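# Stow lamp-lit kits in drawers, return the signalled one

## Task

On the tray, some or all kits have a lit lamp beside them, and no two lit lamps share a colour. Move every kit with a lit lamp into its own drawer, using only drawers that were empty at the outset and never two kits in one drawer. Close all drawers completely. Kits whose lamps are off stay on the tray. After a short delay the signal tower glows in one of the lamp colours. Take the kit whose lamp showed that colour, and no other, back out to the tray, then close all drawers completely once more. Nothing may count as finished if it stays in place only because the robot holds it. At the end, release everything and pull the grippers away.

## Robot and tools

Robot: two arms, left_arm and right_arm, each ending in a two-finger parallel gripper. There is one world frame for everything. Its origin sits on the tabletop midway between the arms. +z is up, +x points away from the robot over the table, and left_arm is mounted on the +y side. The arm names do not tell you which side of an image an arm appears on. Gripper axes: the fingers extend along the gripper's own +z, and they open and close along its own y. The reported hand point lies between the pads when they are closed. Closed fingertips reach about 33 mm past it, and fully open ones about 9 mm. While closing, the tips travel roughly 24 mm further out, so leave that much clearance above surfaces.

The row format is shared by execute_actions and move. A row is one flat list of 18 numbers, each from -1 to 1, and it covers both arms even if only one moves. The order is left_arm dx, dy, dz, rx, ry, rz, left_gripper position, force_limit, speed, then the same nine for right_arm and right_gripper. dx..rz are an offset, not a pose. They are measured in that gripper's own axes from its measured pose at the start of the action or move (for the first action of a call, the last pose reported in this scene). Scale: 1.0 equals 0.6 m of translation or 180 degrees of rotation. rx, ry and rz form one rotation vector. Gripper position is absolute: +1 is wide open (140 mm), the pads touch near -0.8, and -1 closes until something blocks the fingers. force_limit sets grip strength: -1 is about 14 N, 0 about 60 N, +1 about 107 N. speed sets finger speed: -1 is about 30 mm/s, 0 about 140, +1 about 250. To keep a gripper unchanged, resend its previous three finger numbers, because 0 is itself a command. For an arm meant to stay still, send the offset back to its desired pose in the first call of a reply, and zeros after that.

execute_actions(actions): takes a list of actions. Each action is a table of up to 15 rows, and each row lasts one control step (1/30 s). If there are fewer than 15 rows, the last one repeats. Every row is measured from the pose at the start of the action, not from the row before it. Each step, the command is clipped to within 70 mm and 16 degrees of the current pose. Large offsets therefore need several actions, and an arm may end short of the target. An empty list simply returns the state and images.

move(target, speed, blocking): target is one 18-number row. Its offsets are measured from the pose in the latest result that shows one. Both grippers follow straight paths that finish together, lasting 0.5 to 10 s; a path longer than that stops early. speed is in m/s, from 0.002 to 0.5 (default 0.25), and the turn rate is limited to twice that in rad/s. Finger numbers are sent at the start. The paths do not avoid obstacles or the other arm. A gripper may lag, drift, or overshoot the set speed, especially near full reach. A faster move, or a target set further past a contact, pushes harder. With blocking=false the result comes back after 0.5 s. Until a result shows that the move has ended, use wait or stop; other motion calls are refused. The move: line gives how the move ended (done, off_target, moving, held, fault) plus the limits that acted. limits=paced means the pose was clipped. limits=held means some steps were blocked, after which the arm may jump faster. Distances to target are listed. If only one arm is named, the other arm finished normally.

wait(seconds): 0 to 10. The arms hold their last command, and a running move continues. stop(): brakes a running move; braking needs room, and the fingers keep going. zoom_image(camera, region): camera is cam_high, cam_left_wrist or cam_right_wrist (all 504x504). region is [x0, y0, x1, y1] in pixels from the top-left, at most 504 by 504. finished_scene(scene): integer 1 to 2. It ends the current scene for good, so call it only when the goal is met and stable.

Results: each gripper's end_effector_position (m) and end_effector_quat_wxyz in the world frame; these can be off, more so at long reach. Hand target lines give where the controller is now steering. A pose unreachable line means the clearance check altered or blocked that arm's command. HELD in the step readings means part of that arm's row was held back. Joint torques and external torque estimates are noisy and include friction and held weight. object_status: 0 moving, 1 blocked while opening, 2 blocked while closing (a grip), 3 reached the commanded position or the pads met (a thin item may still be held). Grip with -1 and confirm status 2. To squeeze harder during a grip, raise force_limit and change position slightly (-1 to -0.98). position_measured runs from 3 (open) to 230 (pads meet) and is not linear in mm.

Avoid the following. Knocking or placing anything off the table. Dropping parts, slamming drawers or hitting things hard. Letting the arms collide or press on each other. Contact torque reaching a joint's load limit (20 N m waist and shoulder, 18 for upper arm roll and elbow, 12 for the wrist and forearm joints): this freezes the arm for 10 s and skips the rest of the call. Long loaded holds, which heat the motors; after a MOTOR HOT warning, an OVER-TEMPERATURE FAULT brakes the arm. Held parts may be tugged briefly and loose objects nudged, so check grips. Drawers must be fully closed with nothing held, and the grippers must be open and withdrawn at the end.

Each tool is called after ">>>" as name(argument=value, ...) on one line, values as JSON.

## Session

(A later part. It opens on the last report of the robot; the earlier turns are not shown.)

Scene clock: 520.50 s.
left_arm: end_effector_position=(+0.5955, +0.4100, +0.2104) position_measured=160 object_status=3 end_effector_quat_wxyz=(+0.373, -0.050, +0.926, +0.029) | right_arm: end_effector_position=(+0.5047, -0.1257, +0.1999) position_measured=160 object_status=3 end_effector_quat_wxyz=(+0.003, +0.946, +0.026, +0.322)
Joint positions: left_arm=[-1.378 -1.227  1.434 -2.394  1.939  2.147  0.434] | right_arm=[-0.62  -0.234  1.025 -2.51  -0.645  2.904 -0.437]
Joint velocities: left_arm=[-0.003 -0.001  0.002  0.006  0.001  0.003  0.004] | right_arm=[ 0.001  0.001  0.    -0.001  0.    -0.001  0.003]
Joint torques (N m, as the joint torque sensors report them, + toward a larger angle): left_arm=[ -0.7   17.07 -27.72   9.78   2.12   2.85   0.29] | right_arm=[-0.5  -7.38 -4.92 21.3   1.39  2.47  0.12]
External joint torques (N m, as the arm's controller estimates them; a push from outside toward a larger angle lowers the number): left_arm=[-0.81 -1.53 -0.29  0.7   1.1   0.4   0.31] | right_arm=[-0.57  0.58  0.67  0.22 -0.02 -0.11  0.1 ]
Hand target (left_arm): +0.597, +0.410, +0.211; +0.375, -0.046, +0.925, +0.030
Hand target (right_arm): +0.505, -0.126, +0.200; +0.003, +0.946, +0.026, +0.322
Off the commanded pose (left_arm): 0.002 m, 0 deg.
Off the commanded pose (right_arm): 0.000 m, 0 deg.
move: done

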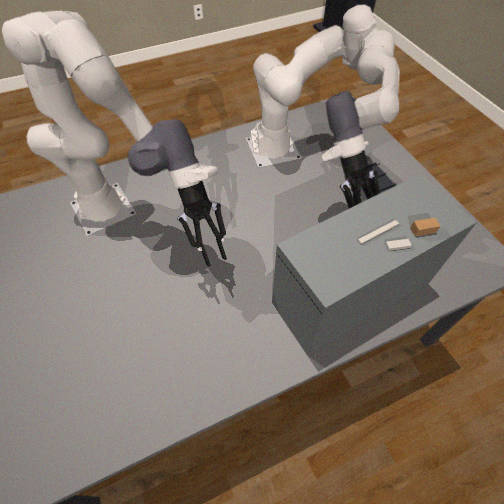

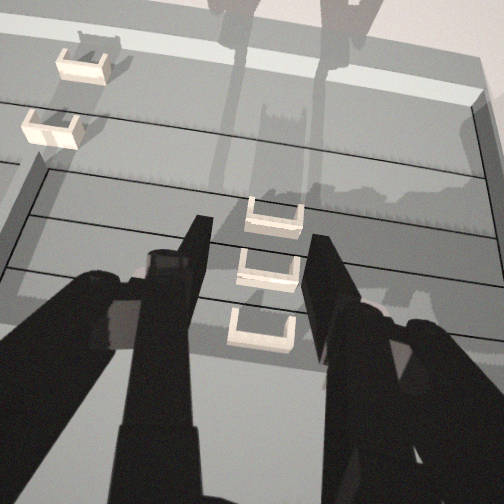

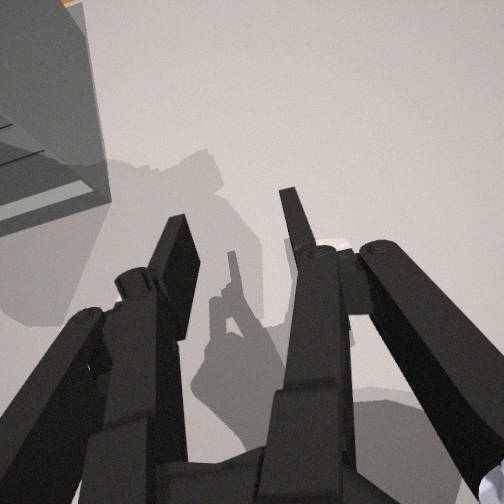

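>>> move(target=[0.008,0.003,0,0,0,0,-0.25,0,-0.3,0,0,0,0,0,0,-0.25,0.3,0])

>>> move(target=[0,0,0,0,0,0,-1,0.3,-0.5,0,0,0,0,0,0,-0.25,0.3,0])

>>> move(target=[0.162,0,-0.158,0,0,0,-1,0.3,-0.5,0,0,0,0,0,0,-0.25,0.3,0], speed=0.1)

>>> move(target=[0,0,0,0,0,0,-0.25,0,-0.3,0,0,0,0,0,0,-0.25,0.3,0])

>>> move(target=[-0.02,0,-0.12,0,0.1,0,0.3,0,-0.3,0,0,0,0,0,0,-0.25,0.3,0])

>>> move(target=[-0.19,0,-0.05,0,0.1,0,0.3,0,-0.3,0,0,0,0,0,0,-0.25,0.3,0])

Scene clock: 524.67 s.
left_arm: end_effector_position=(+0.5922, +0.4115, +0.2076) position_measured=160 object_status=3 end_effector_quat_wxyz=(+0.372, -0.049, +0.926, +0.031) | right_arm: end_effector_position=(+0.5047, -0.1257, +0.1999) position_measured=160 object_status=3 end_effector_quat_wxyz=(+0.003, +0.946, +0.026, +0.322)
Joint positions: left_arm=[-1.369 -1.228  1.436 -2.404  1.942  2.147  0.436] | right_arm=[-0.62  -0.234  1.025 -2.51  -0.645  2.904 -0.437]
Joint velocities: left_arm=[ 0.    -0.002 -0.001 -0.002  0.002 -0.001 -0.001] | right_arm=[ 0.001  0.    -0.001 -0.002  0.001  0.    -0.   ]
Joint torques (N m, as the joint torque sensors report them, + toward a larger angle): left_arm=[  1.86  15.52 -27.28   7.58   2.     2.87  -0.11] | right_arm=[-0.37 -7.45 -4.9  21.53  1.38  2.46  0.12]
External joint torques (N m, as the arm's controller estimates them; a push from outside toward a larger angle lowers the number): left_arm=[ 1.87 -2.95  0.13 -1.39  0.98  0.41 -0.09] | right_arm=[-0.28  0.43  0.84  0.54 -0.03 -0.09  0.1 ]
Hand target (left_arm): +0.592, +0.412, +0.207; +0.373, -0.050, +0.926, +0.030
Hand target (right_arm): +0.505, -0.126, +0.200; +0.003, +0.946, +0.026, +0.322
Off the commanded pose (left_arm): 0.001 m, 0 deg.
Off the commanded pose (right_arm): 0.000 m, 0 deg.
move: done

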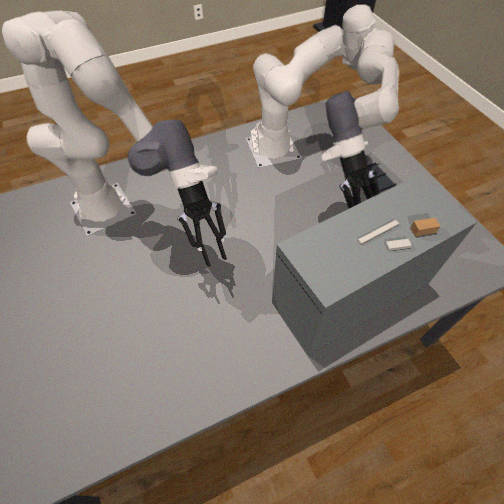

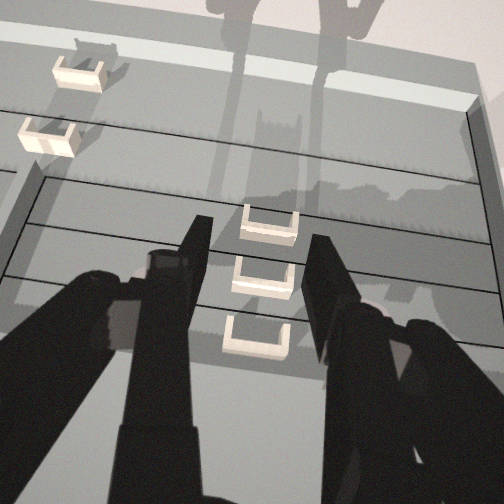

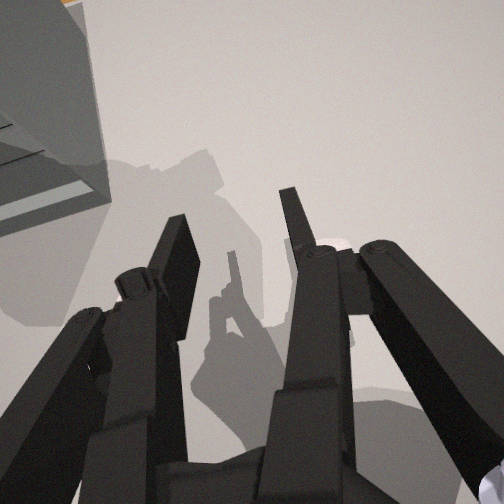

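Scene clock: 525.20 s.
left_arm: end_effector_position=(+0.5924, +0.4153, +0.2077) position_measured=194 object_status=2 end_effector_quat_wxyz=(+0.372, -0.051, +0.926, +0.033) | right_arm: end_effector_position=(+0.5047, -0.1257, +0.1999) position_measured=160 object_status=3 end_effector_quat_wxyz=(+0.003, +0.946, +0.026, +0.322)
Joint positions: left_arm=[-1.366 -1.228  1.436 -2.402  1.942  2.143  0.436] | right_arm=[-0.62  -0.234  1.025 -2.51  -0.645  2.904 -0.437]
Joint velocities: left_arm=[ 0.001 -0.001  0.    -0.     0.    -0.    -0.001] | right_arm=[-0.    -0.     0.    -0.     0.     0.     0.001]
Joint torques (N m, as the joint torque sensors report them, + toward a larger angle): left_arm=[ -1.53  15.73 -28.93   7.02   0.97   2.77   0.12] | right_arm=[-0.52 -7.38 -4.73 21.49  1.38  2.47  0.1 ]
External joint torques (N m, as the arm's controller estimates them; a push from outside toward a larger angle lowers the number): left_arm=[-1.73 -2.77 -1.67 -2.08 -0.06  0.35  0.13] | right_arm=[-0.49  0.57  0.97  0.4  -0.03 -0.1   0.08]
Hand target (left_arm): +0.592, +0.411, +0.208; +0.372, -0.049, +0.926, +0.031
Hand target (right_arm): +0.505, -0.126, +0.200; +0.003, +0.946, +0.026, +0.322
Off the commanded pose (left_arm): 0.004 m, 0 deg.
Off the commanded pose (right_arm): 0.000 m, 0 deg.
move: off_target (left_arm)

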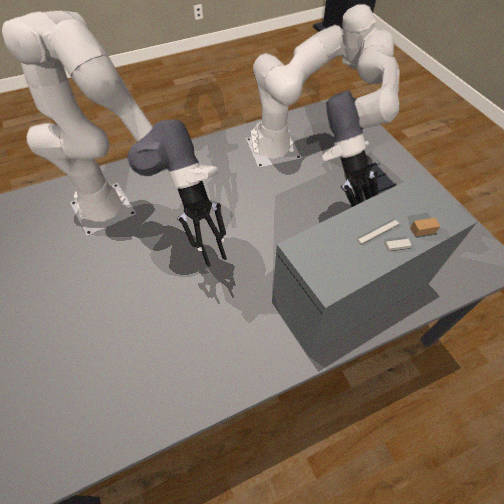

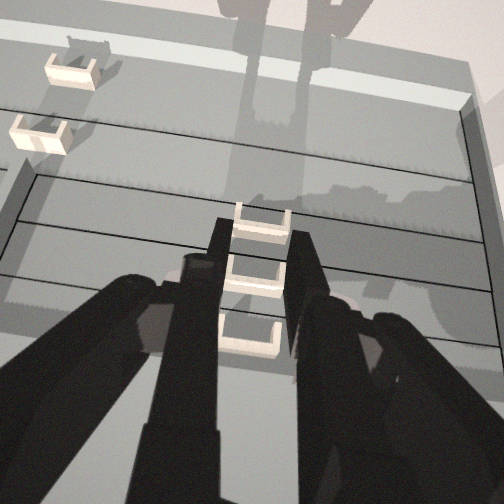

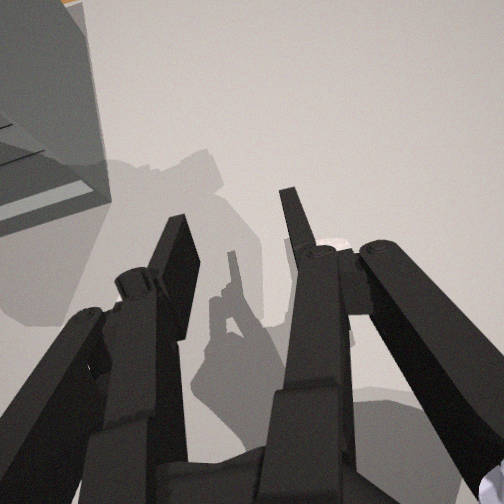

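Scene clock: 526.93 s.
left_arm: end_effector_position=(+0.4558, +0.4008, +0.2047) position_measured=194 object_status=2 end_effector_quat_wxyz=(+0.367, -0.051, +0.928, +0.034) | right_arm: end_effector_position=(+0.5047, -0.1257, +0.1999) position_measured=160 object_status=3 end_effector_quat_wxyz=(+0.003, +0.946, +0.026, +0.322)
Joint positions: left_arm=[-0.968 -1.283  1.241 -2.817  1.874  2.122  0.406] | right_arm=[-0.62  -0.234  1.025 -2.51  -0.645  2.904 -0.437]
Joint velocities: left_arm=[ 0.006  0.002 -0.004 -0.005 -0.01   0.     0.004] | right_arm=[-0.     0.    -0.001 -0.001  0.001  0.    -0.   ]
Joint torques (N m, as the joint torque sensors report them, + toward a larger angle): left_arm=[  3.17   7.21 -24.75  11.19   0.83   2.54   0.25] | right_arm=[-0.72 -7.2  -5.02 21.58  1.35  2.47  0.15]
External joint torques (N m, as the arm's controller estimates them; a push from outside toward a larger angle lowers the number): left_arm=[ 3.24 -3.82 -4.65  0.62 -0.24  0.13  0.27] | right_arm=[-0.66  0.7   0.71  0.52 -0.06 -0.09  0.13]
Hand target (left_arm): +0.457, +0.403, +0.209; +0.370, -0.051, +0.927, +0.034
Hand target (right_arm): +0.505, -0.126, +0.200; +0.003, +0.946, +0.026, +0.322
Off the commanded pose (left_arm): 0.005 m, 1 deg.
Off the commanded pose (right_arm): 0.000 m, 0 deg.
move: off_target (left_arm)

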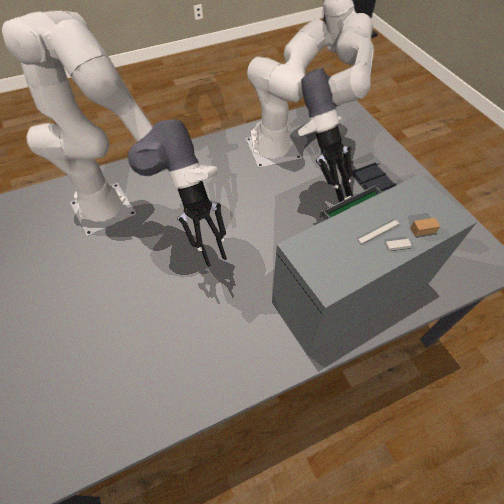

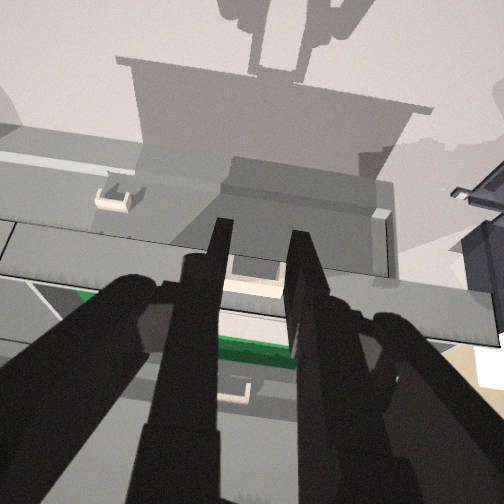

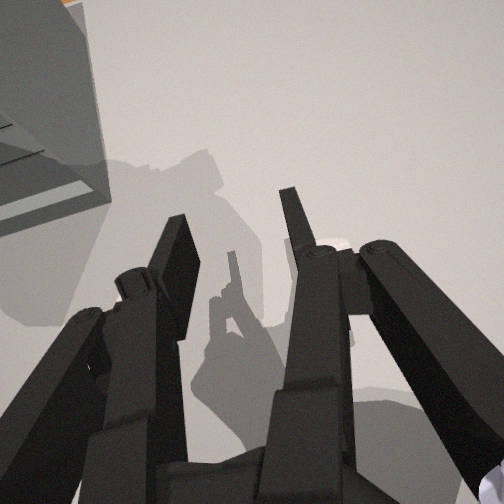

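Scene clock: 527.43 s.
left_arm: end_effector_position=(+0.4557, +0.4008, +0.2045) position_measured=160 object_status=3 end_effector_quat_wxyz=(+0.367, -0.051, +0.928, +0.034) | right_arm: end_effector_position=(+0.5047, -0.1257, +0.1999) position_measured=160 object_status=3 end_effector_quat_wxyz=(+0.003, +0.946, +0.026, +0.322)
Joint positions: left_arm=[-0.968 -1.283  1.241 -2.817  1.874  2.122  0.406] | right_arm=[-0.62  -0.234  1.025 -2.51  -0.645  2.904 -0.437]
Joint velocities: left_arm=[ 0.002 -0.001 -0.    -0.     0.    -0.    -0.   ] | right_arm=[-0.     0.001  0.001 -0.001 -0.     0.    -0.   ]
Joint torques (N m, as the joint torque sensors report them, + toward a larger angle): left_arm=[ -0.01   9.66 -21.11  10.76   0.95   2.41   0.1 ] | right_arm=[-0.41 -7.21 -4.95 21.6   1.38  2.49  0.1 ]
External joint torques (N m, as the arm's controller estimates them; a push from outside toward a larger angle lowers the number): left_arm=[-0.1  -1.26 -0.95  0.08 -0.13  0.    0.11] | right_arm=[-0.45  0.75  0.68  0.51 -0.03 -0.08  0.09]
Hand target (left_arm): +0.456, +0.401, +0.205; +0.367, -0.051, +0.928, +0.034
Hand target (right_arm): +0.505, -0.126, +0.200; +0.003, +0.946, +0.026, +0.322
Off the commanded pose (left_arm): 0.000 m, 0 deg.
Off the commanded pose (right_arm): 0.000 m, 0 deg.
move: done

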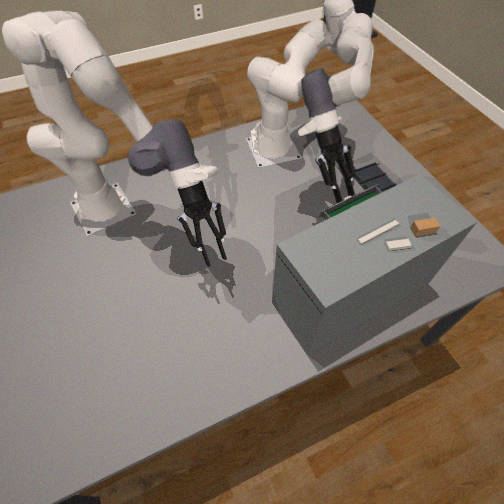

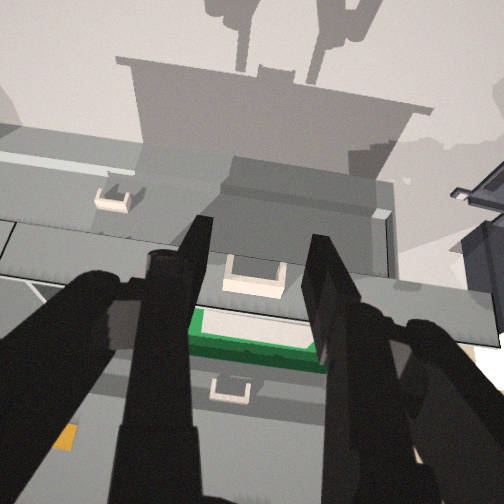

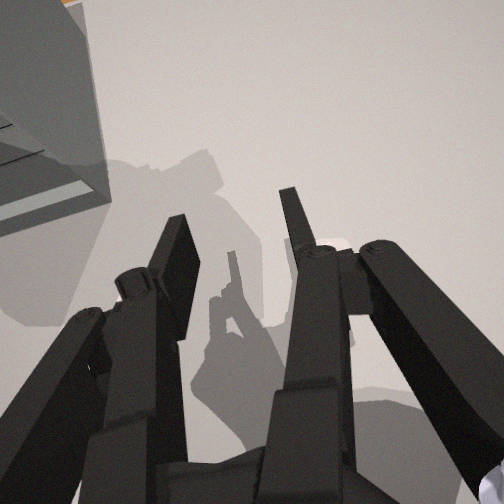

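Scene clock: 528.87 s.
left_arm: end_effector_position=(+0.4161, +0.3943, +0.2663) position_measured=91 object_status=3 end_effector_quat_wxyz=(+0.219, -0.061, +0.974, +0.024) | right_arm: end_effector_position=(+0.5047, -0.1257, +0.1999) position_measured=160 object_status=3 end_effector_quat_wxyz=(+0.003, +0.946, +0.026, +0.322)
Joint positions: left_arm=[-1.043 -1.213  0.952 -2.605  1.232  1.857  0.642] | right_arm=[-0.62  -0.234  1.025 -2.51  -0.645  2.904 -0.437]
Joint velocities: left_arm=[-0.003  0.001 -0.     0.    -0.    -0.01   0.027] | right_arm=[-0.     0.001 -0.001 -0.001 -0.001 -0.     0.001]
Joint torques (N m, as the joint torque sensors report them, + toward a larger angle): left_arm=[ -1.69   9.95 -22.44  16.65   0.11   2.33   0.35] | right_arm=[-0.29 -7.23 -4.82 21.41  1.38  2.44  0.13]
External joint torques (N m, as the arm's controller estimates them; a push from outside toward a larger angle lowers the number): left_arm=[-1.63 -1.2  -2.11  0.95 -1.19 -0.49  0.37] | right_arm=[-0.28  0.71  0.87  0.32 -0.03 -0.13  0.11]
Hand target (left_arm): +0.415, +0.394, +0.267; +0.217, -0.055, +0.974, +0.025
Hand target (right_arm): +0.505, -0.126, +0.200; +0.003, +0.946, +0.026, +0.322
Off the commanded pose (left_arm): 0.001 m, 1 deg.
Off the commanded pose (right_arm): 0.000 m, 0 deg.
move: done

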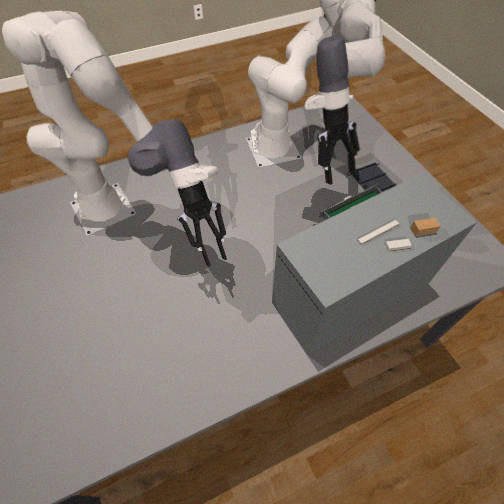

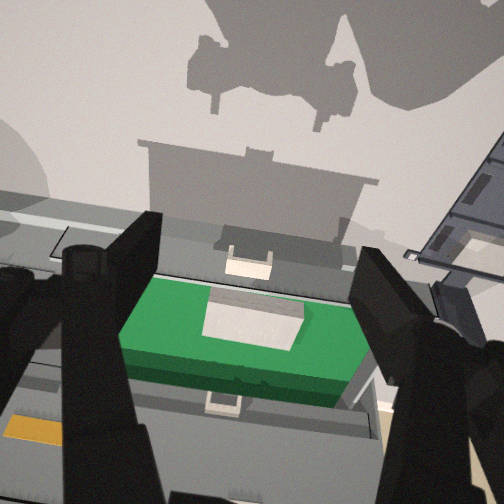

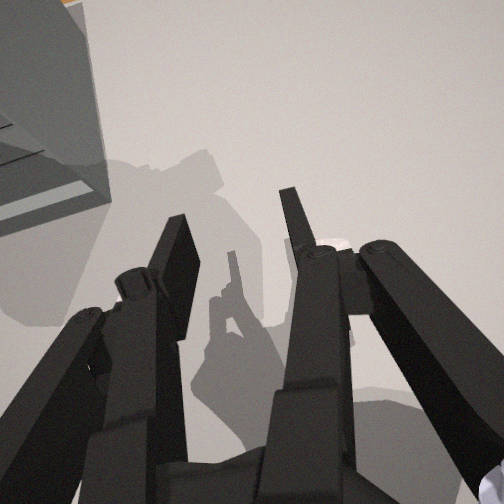

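Scene clock: 530.33 s.
left_arm: end_effector_position=(+0.5058, +0.4012, +0.3429) position_measured=91 object_status=3 end_effector_quat_wxyz=(+0.067, -0.067, +0.995, +0.014) | right_arm: end_effector_position=(+0.5047, -0.1257, +0.1999) position_measured=160 object_status=3 end_effector_quat_wxyz=(+0.003, +0.946, +0.026, +0.322)
Joint positions: left_arm=[-1.535 -0.92   1.172 -1.868  0.933  1.544  0.866] | right_arm=[-0.62  -0.234  1.025 -2.51  -0.645  2.904 -0.437]
Joint velocities: left_arm=[-0.001 -0.004  0.001  0.001  0.    -0.013  0.025] | right_arm=[ 0.     0.001 -0.    -0.001  0.    -0.    -0.001]
Joint torques (N m, as the joint torque sensors report them, + toward a larger angle): left_arm=[ -0.39  17.21 -25.33  16.69   0.37   2.24   0.16] | right_arm=[-0.24 -7.38 -4.93 21.64  1.4   2.5   0.12]
External joint torques (N m, as the arm's controller estimates them; a push from outside toward a larger angle lowers the number): left_arm=[-0.4  -2.41 -1.41  1.55 -0.66 -0.4   0.16] | right_arm=[-0.18  0.54  0.79  0.62 -0.01 -0.06  0.1 ]
Hand target (left_arm): +0.505, +0.401, +0.342; +0.064, -0.062, +0.996, +0.013
Hand target (right_arm): +0.505, -0.126, +0.200; +0.003, +0.946, +0.026, +0.322
Off the commanded pose (left_arm): 0.003 m, 1 deg.
Off the commanded pose (right_arm): 0.000 m, 0 deg.
move: done

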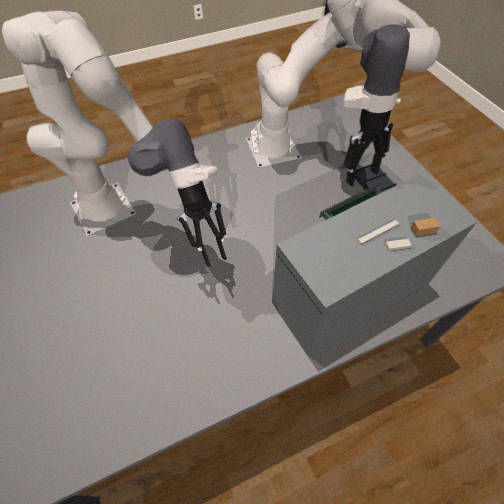

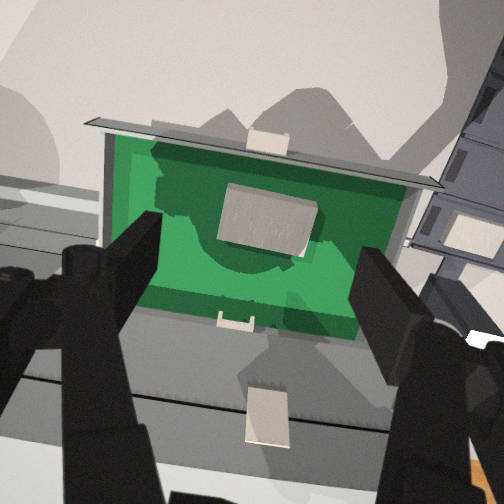

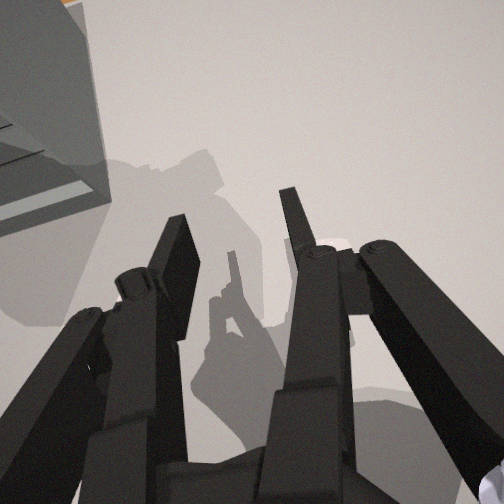

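>>> move(target=[-0.008,0.012,0.132,0,0.04,0.014,0.3,0,-0.3,0,0,0,0,0,0,-0.25,0.3,0], speed=0.12)

Scene clock: 533.40 s.
left_arm: end_effector_position=(+0.5181, +0.4101, +0.2652) position_measured=91 object_status=3 end_effector_quat_wxyz=(+0.003, -0.051, +0.999, +0.011) | right_arm: end_effector_position=(+0.5047, -0.1257, +0.1999) position_measured=160 object_status=3 end_effector_quat_wxyz=(+0.003, +0.946, +0.026, +0.322)
Joint positions: left_arm=[-1.665 -0.956  1.369 -1.82   0.95   1.547  0.922] | right_arm=[-0.62  -0.234  1.025 -2.51  -0.645  2.904 -0.437]
Joint velocities: left_arm=[-0.007  0.001  0.     0.004  0.003 -0.001  0.026] | right_arm=[ 0.002  0.     0.    -0.    -0.001 -0.     0.   ]
Joint torques (N m, as the joint torque sensors report them, + toward a larger angle): left_arm=[ -1.14  22.26 -25.92  14.44   1.85   2.52   0.33] | right_arm=[-0.47 -7.37 -4.88 21.57  1.4   2.46  0.14]
External joint torques (N m, as the arm's controller estimates them; a push from outside toward a larger angle lowers the number): left_arm=[-1.02 -2.99 -0.06  0.53  1.02  0.1   0.33] | right_arm=[-0.55  0.61  0.72  0.45  0.   -0.13  0.12]
Hand target (left_arm): +0.520, +0.411, +0.265; +0.004, -0.046, +0.999, +0.012
Hand target (right_arm): +0.505, -0.126, +0.200; +0.003, +0.946, +0.026, +0.322
Off the commanded pose (left_arm): 0.003 m, 1 deg.
Off the commanded pose (right_arm): 0.000 m, 0 deg.
move: done

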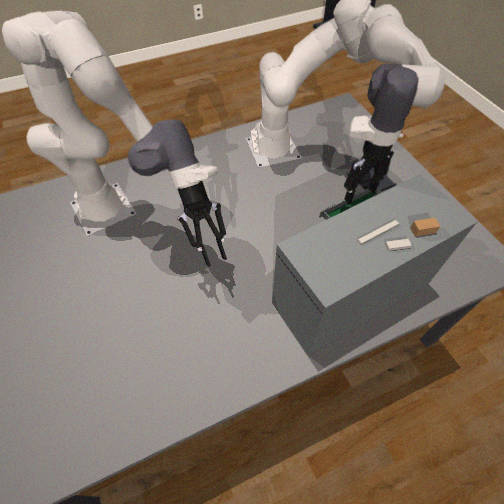

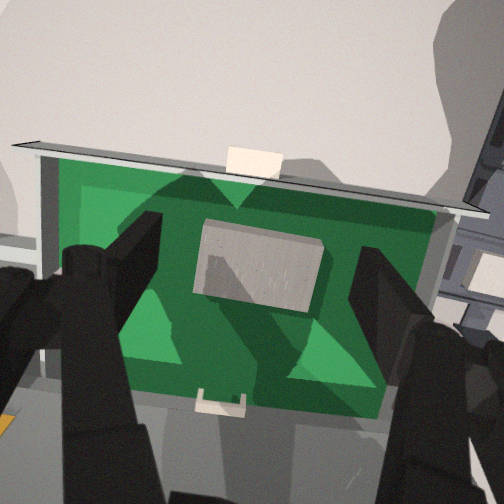

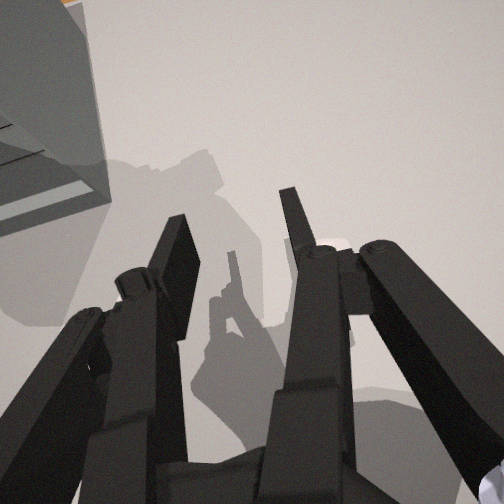

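>>> move(target=[-0.035,0.003,0.025,0,0,0,0.3,0,-0.3,0,0,0,0,0,0,-0.25,0.3,0], speed=0.06)

>>> move(target=[0,0,0.053,0,0,0,0.3,0,-0.3,0,0,0,0,0,0,-0.25,0.3,0], speed=0.05)

Scene clock: 536.07 s.
left_arm: end_effector_position=(+0.5362, +0.4134, +0.2505) position_measured=91 object_status=3 end_effector_quat_wxyz=(+0.000, -0.054, +0.999, +0.011) | right_arm: end_effector_position=(+0.5047, -0.1257, +0.1999) position_measured=160 object_status=3 end_effector_quat_wxyz=(+0.003, +0.946, +0.026, +0.322)
Joint positions: left_arm=[-1.724 -0.962  1.433 -1.77   0.967  1.562  0.935] | right_arm=[-0.62  -0.234  1.025 -2.51  -0.645  2.904 -0.437]
Joint velocities: left_arm=[-0.003  0.001  0.002  0.004  0.002  0.007  0.006] | right_arm=[ 0.001 -0.    -0.    -0.001 -0.001 -0.001  0.002]
Joint torques (N m, as the joint torque sensors report them, + toward a larger angle): left_arm=[ -1.6   24.1  -27.08  14.95   1.82   2.87   0.23] | right_arm=[-0.57 -7.57 -4.83 21.58  1.39  2.48  0.1 ]
External joint torques (N m, as the arm's controller estimates them; a push from outside toward a larger angle lowers the number): left_arm=[-1.61 -3.42 -0.95  1.23  0.97  0.47  0.23] | right_arm=[-0.69  0.4   0.72  0.51 -0.01 -0.1   0.08]
Hand target (left_arm): +0.539, +0.414, +0.250; +0.003, -0.051, +0.999, +0.011
Hand target (right_arm): +0.505, -0.126, +0.200; +0.003, +0.946, +0.026, +0.322
Off the commanded pose (left_arm): 0.003 m, 0 deg.
Off the commanded pose (right_arm): 0.000 m, 0 deg.
move: done

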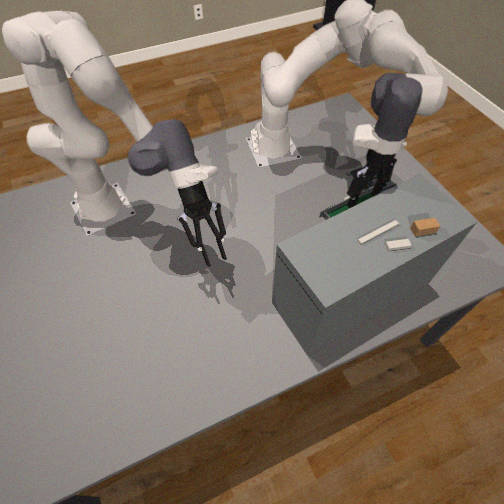

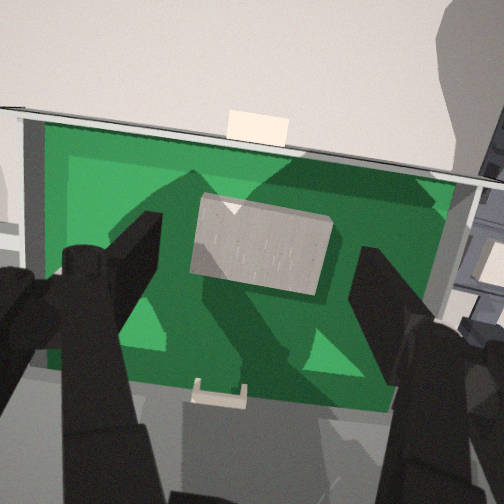

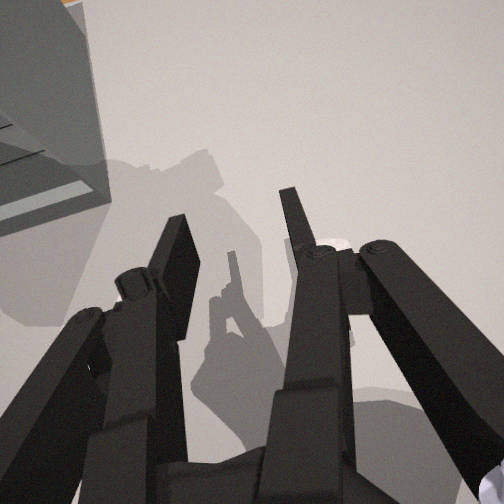

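Scene clock: 537.03 s.
left_arm: end_effector_position=(+0.5352, +0.4121, +0.2198) position_measured=91 object_status=3 end_effector_quat_wxyz=(-0.002, -0.050, +0.999, +0.010) | right_arm: end_effector_position=(+0.5047, -0.1257, +0.1999) position_measured=160 object_status=3 end_effector_quat_wxyz=(+0.003, +0.946, +0.026, +0.322)
Joint positions: left_arm=[-1.72  -0.983  1.471 -1.82   0.994  1.613  0.925] | right_arm=[-0.62  -0.234  1.025 -2.51  -0.645  2.904 -0.437]
Joint velocities: left_arm=[ 0.    -0.     0.003 -0.001  0.001  0.017 -0.004] | right_arm=[-0.002 -0.002  0.001  0.     0.     0.     0.   ]
Joint torques (N m, as the joint torque sensors report them, + toward a larger angle): left_arm=[  2.04  25.35 -27.49  13.31   1.73   2.81  -0.08] | right_arm=[-0.36 -7.31 -5.11 21.42  1.36  2.47  0.11]
External joint torques (N m, as the arm's controller estimates them; a push from outside toward a larger angle lowers the number): left_arm=[ 1.92 -2.18 -0.97 -0.22  0.9   0.42 -0.08] | right_arm=[-0.43  0.71  0.5   0.25 -0.05 -0.12  0.09]
Hand target (left_arm): +0.536, +0.414, +0.219; +0.001, -0.053, +0.999, +0.011
Hand target (right_arm): +0.505, -0.126, +0.200; +0.003, +0.946, +0.026, +0.322
Off the commanded pose (left_arm): 0.002 m, 0 deg.
Off the commanded pose (right_arm): 0.000 m, 0 deg.
move: done

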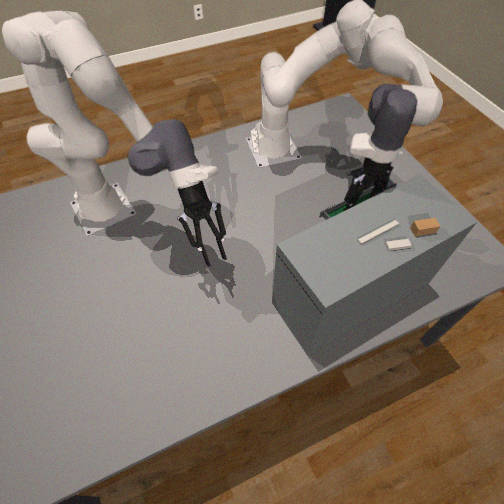

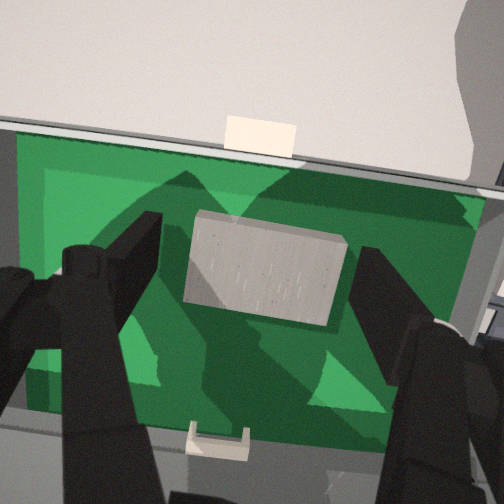

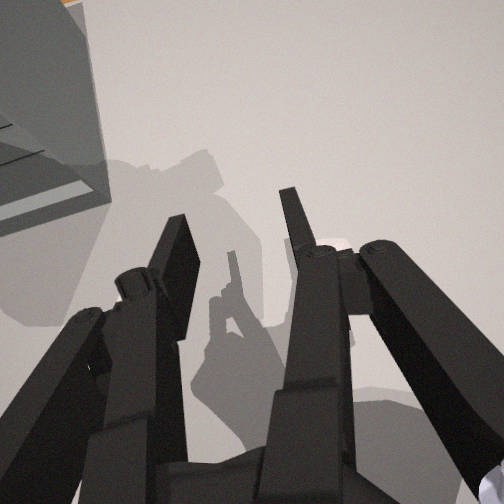

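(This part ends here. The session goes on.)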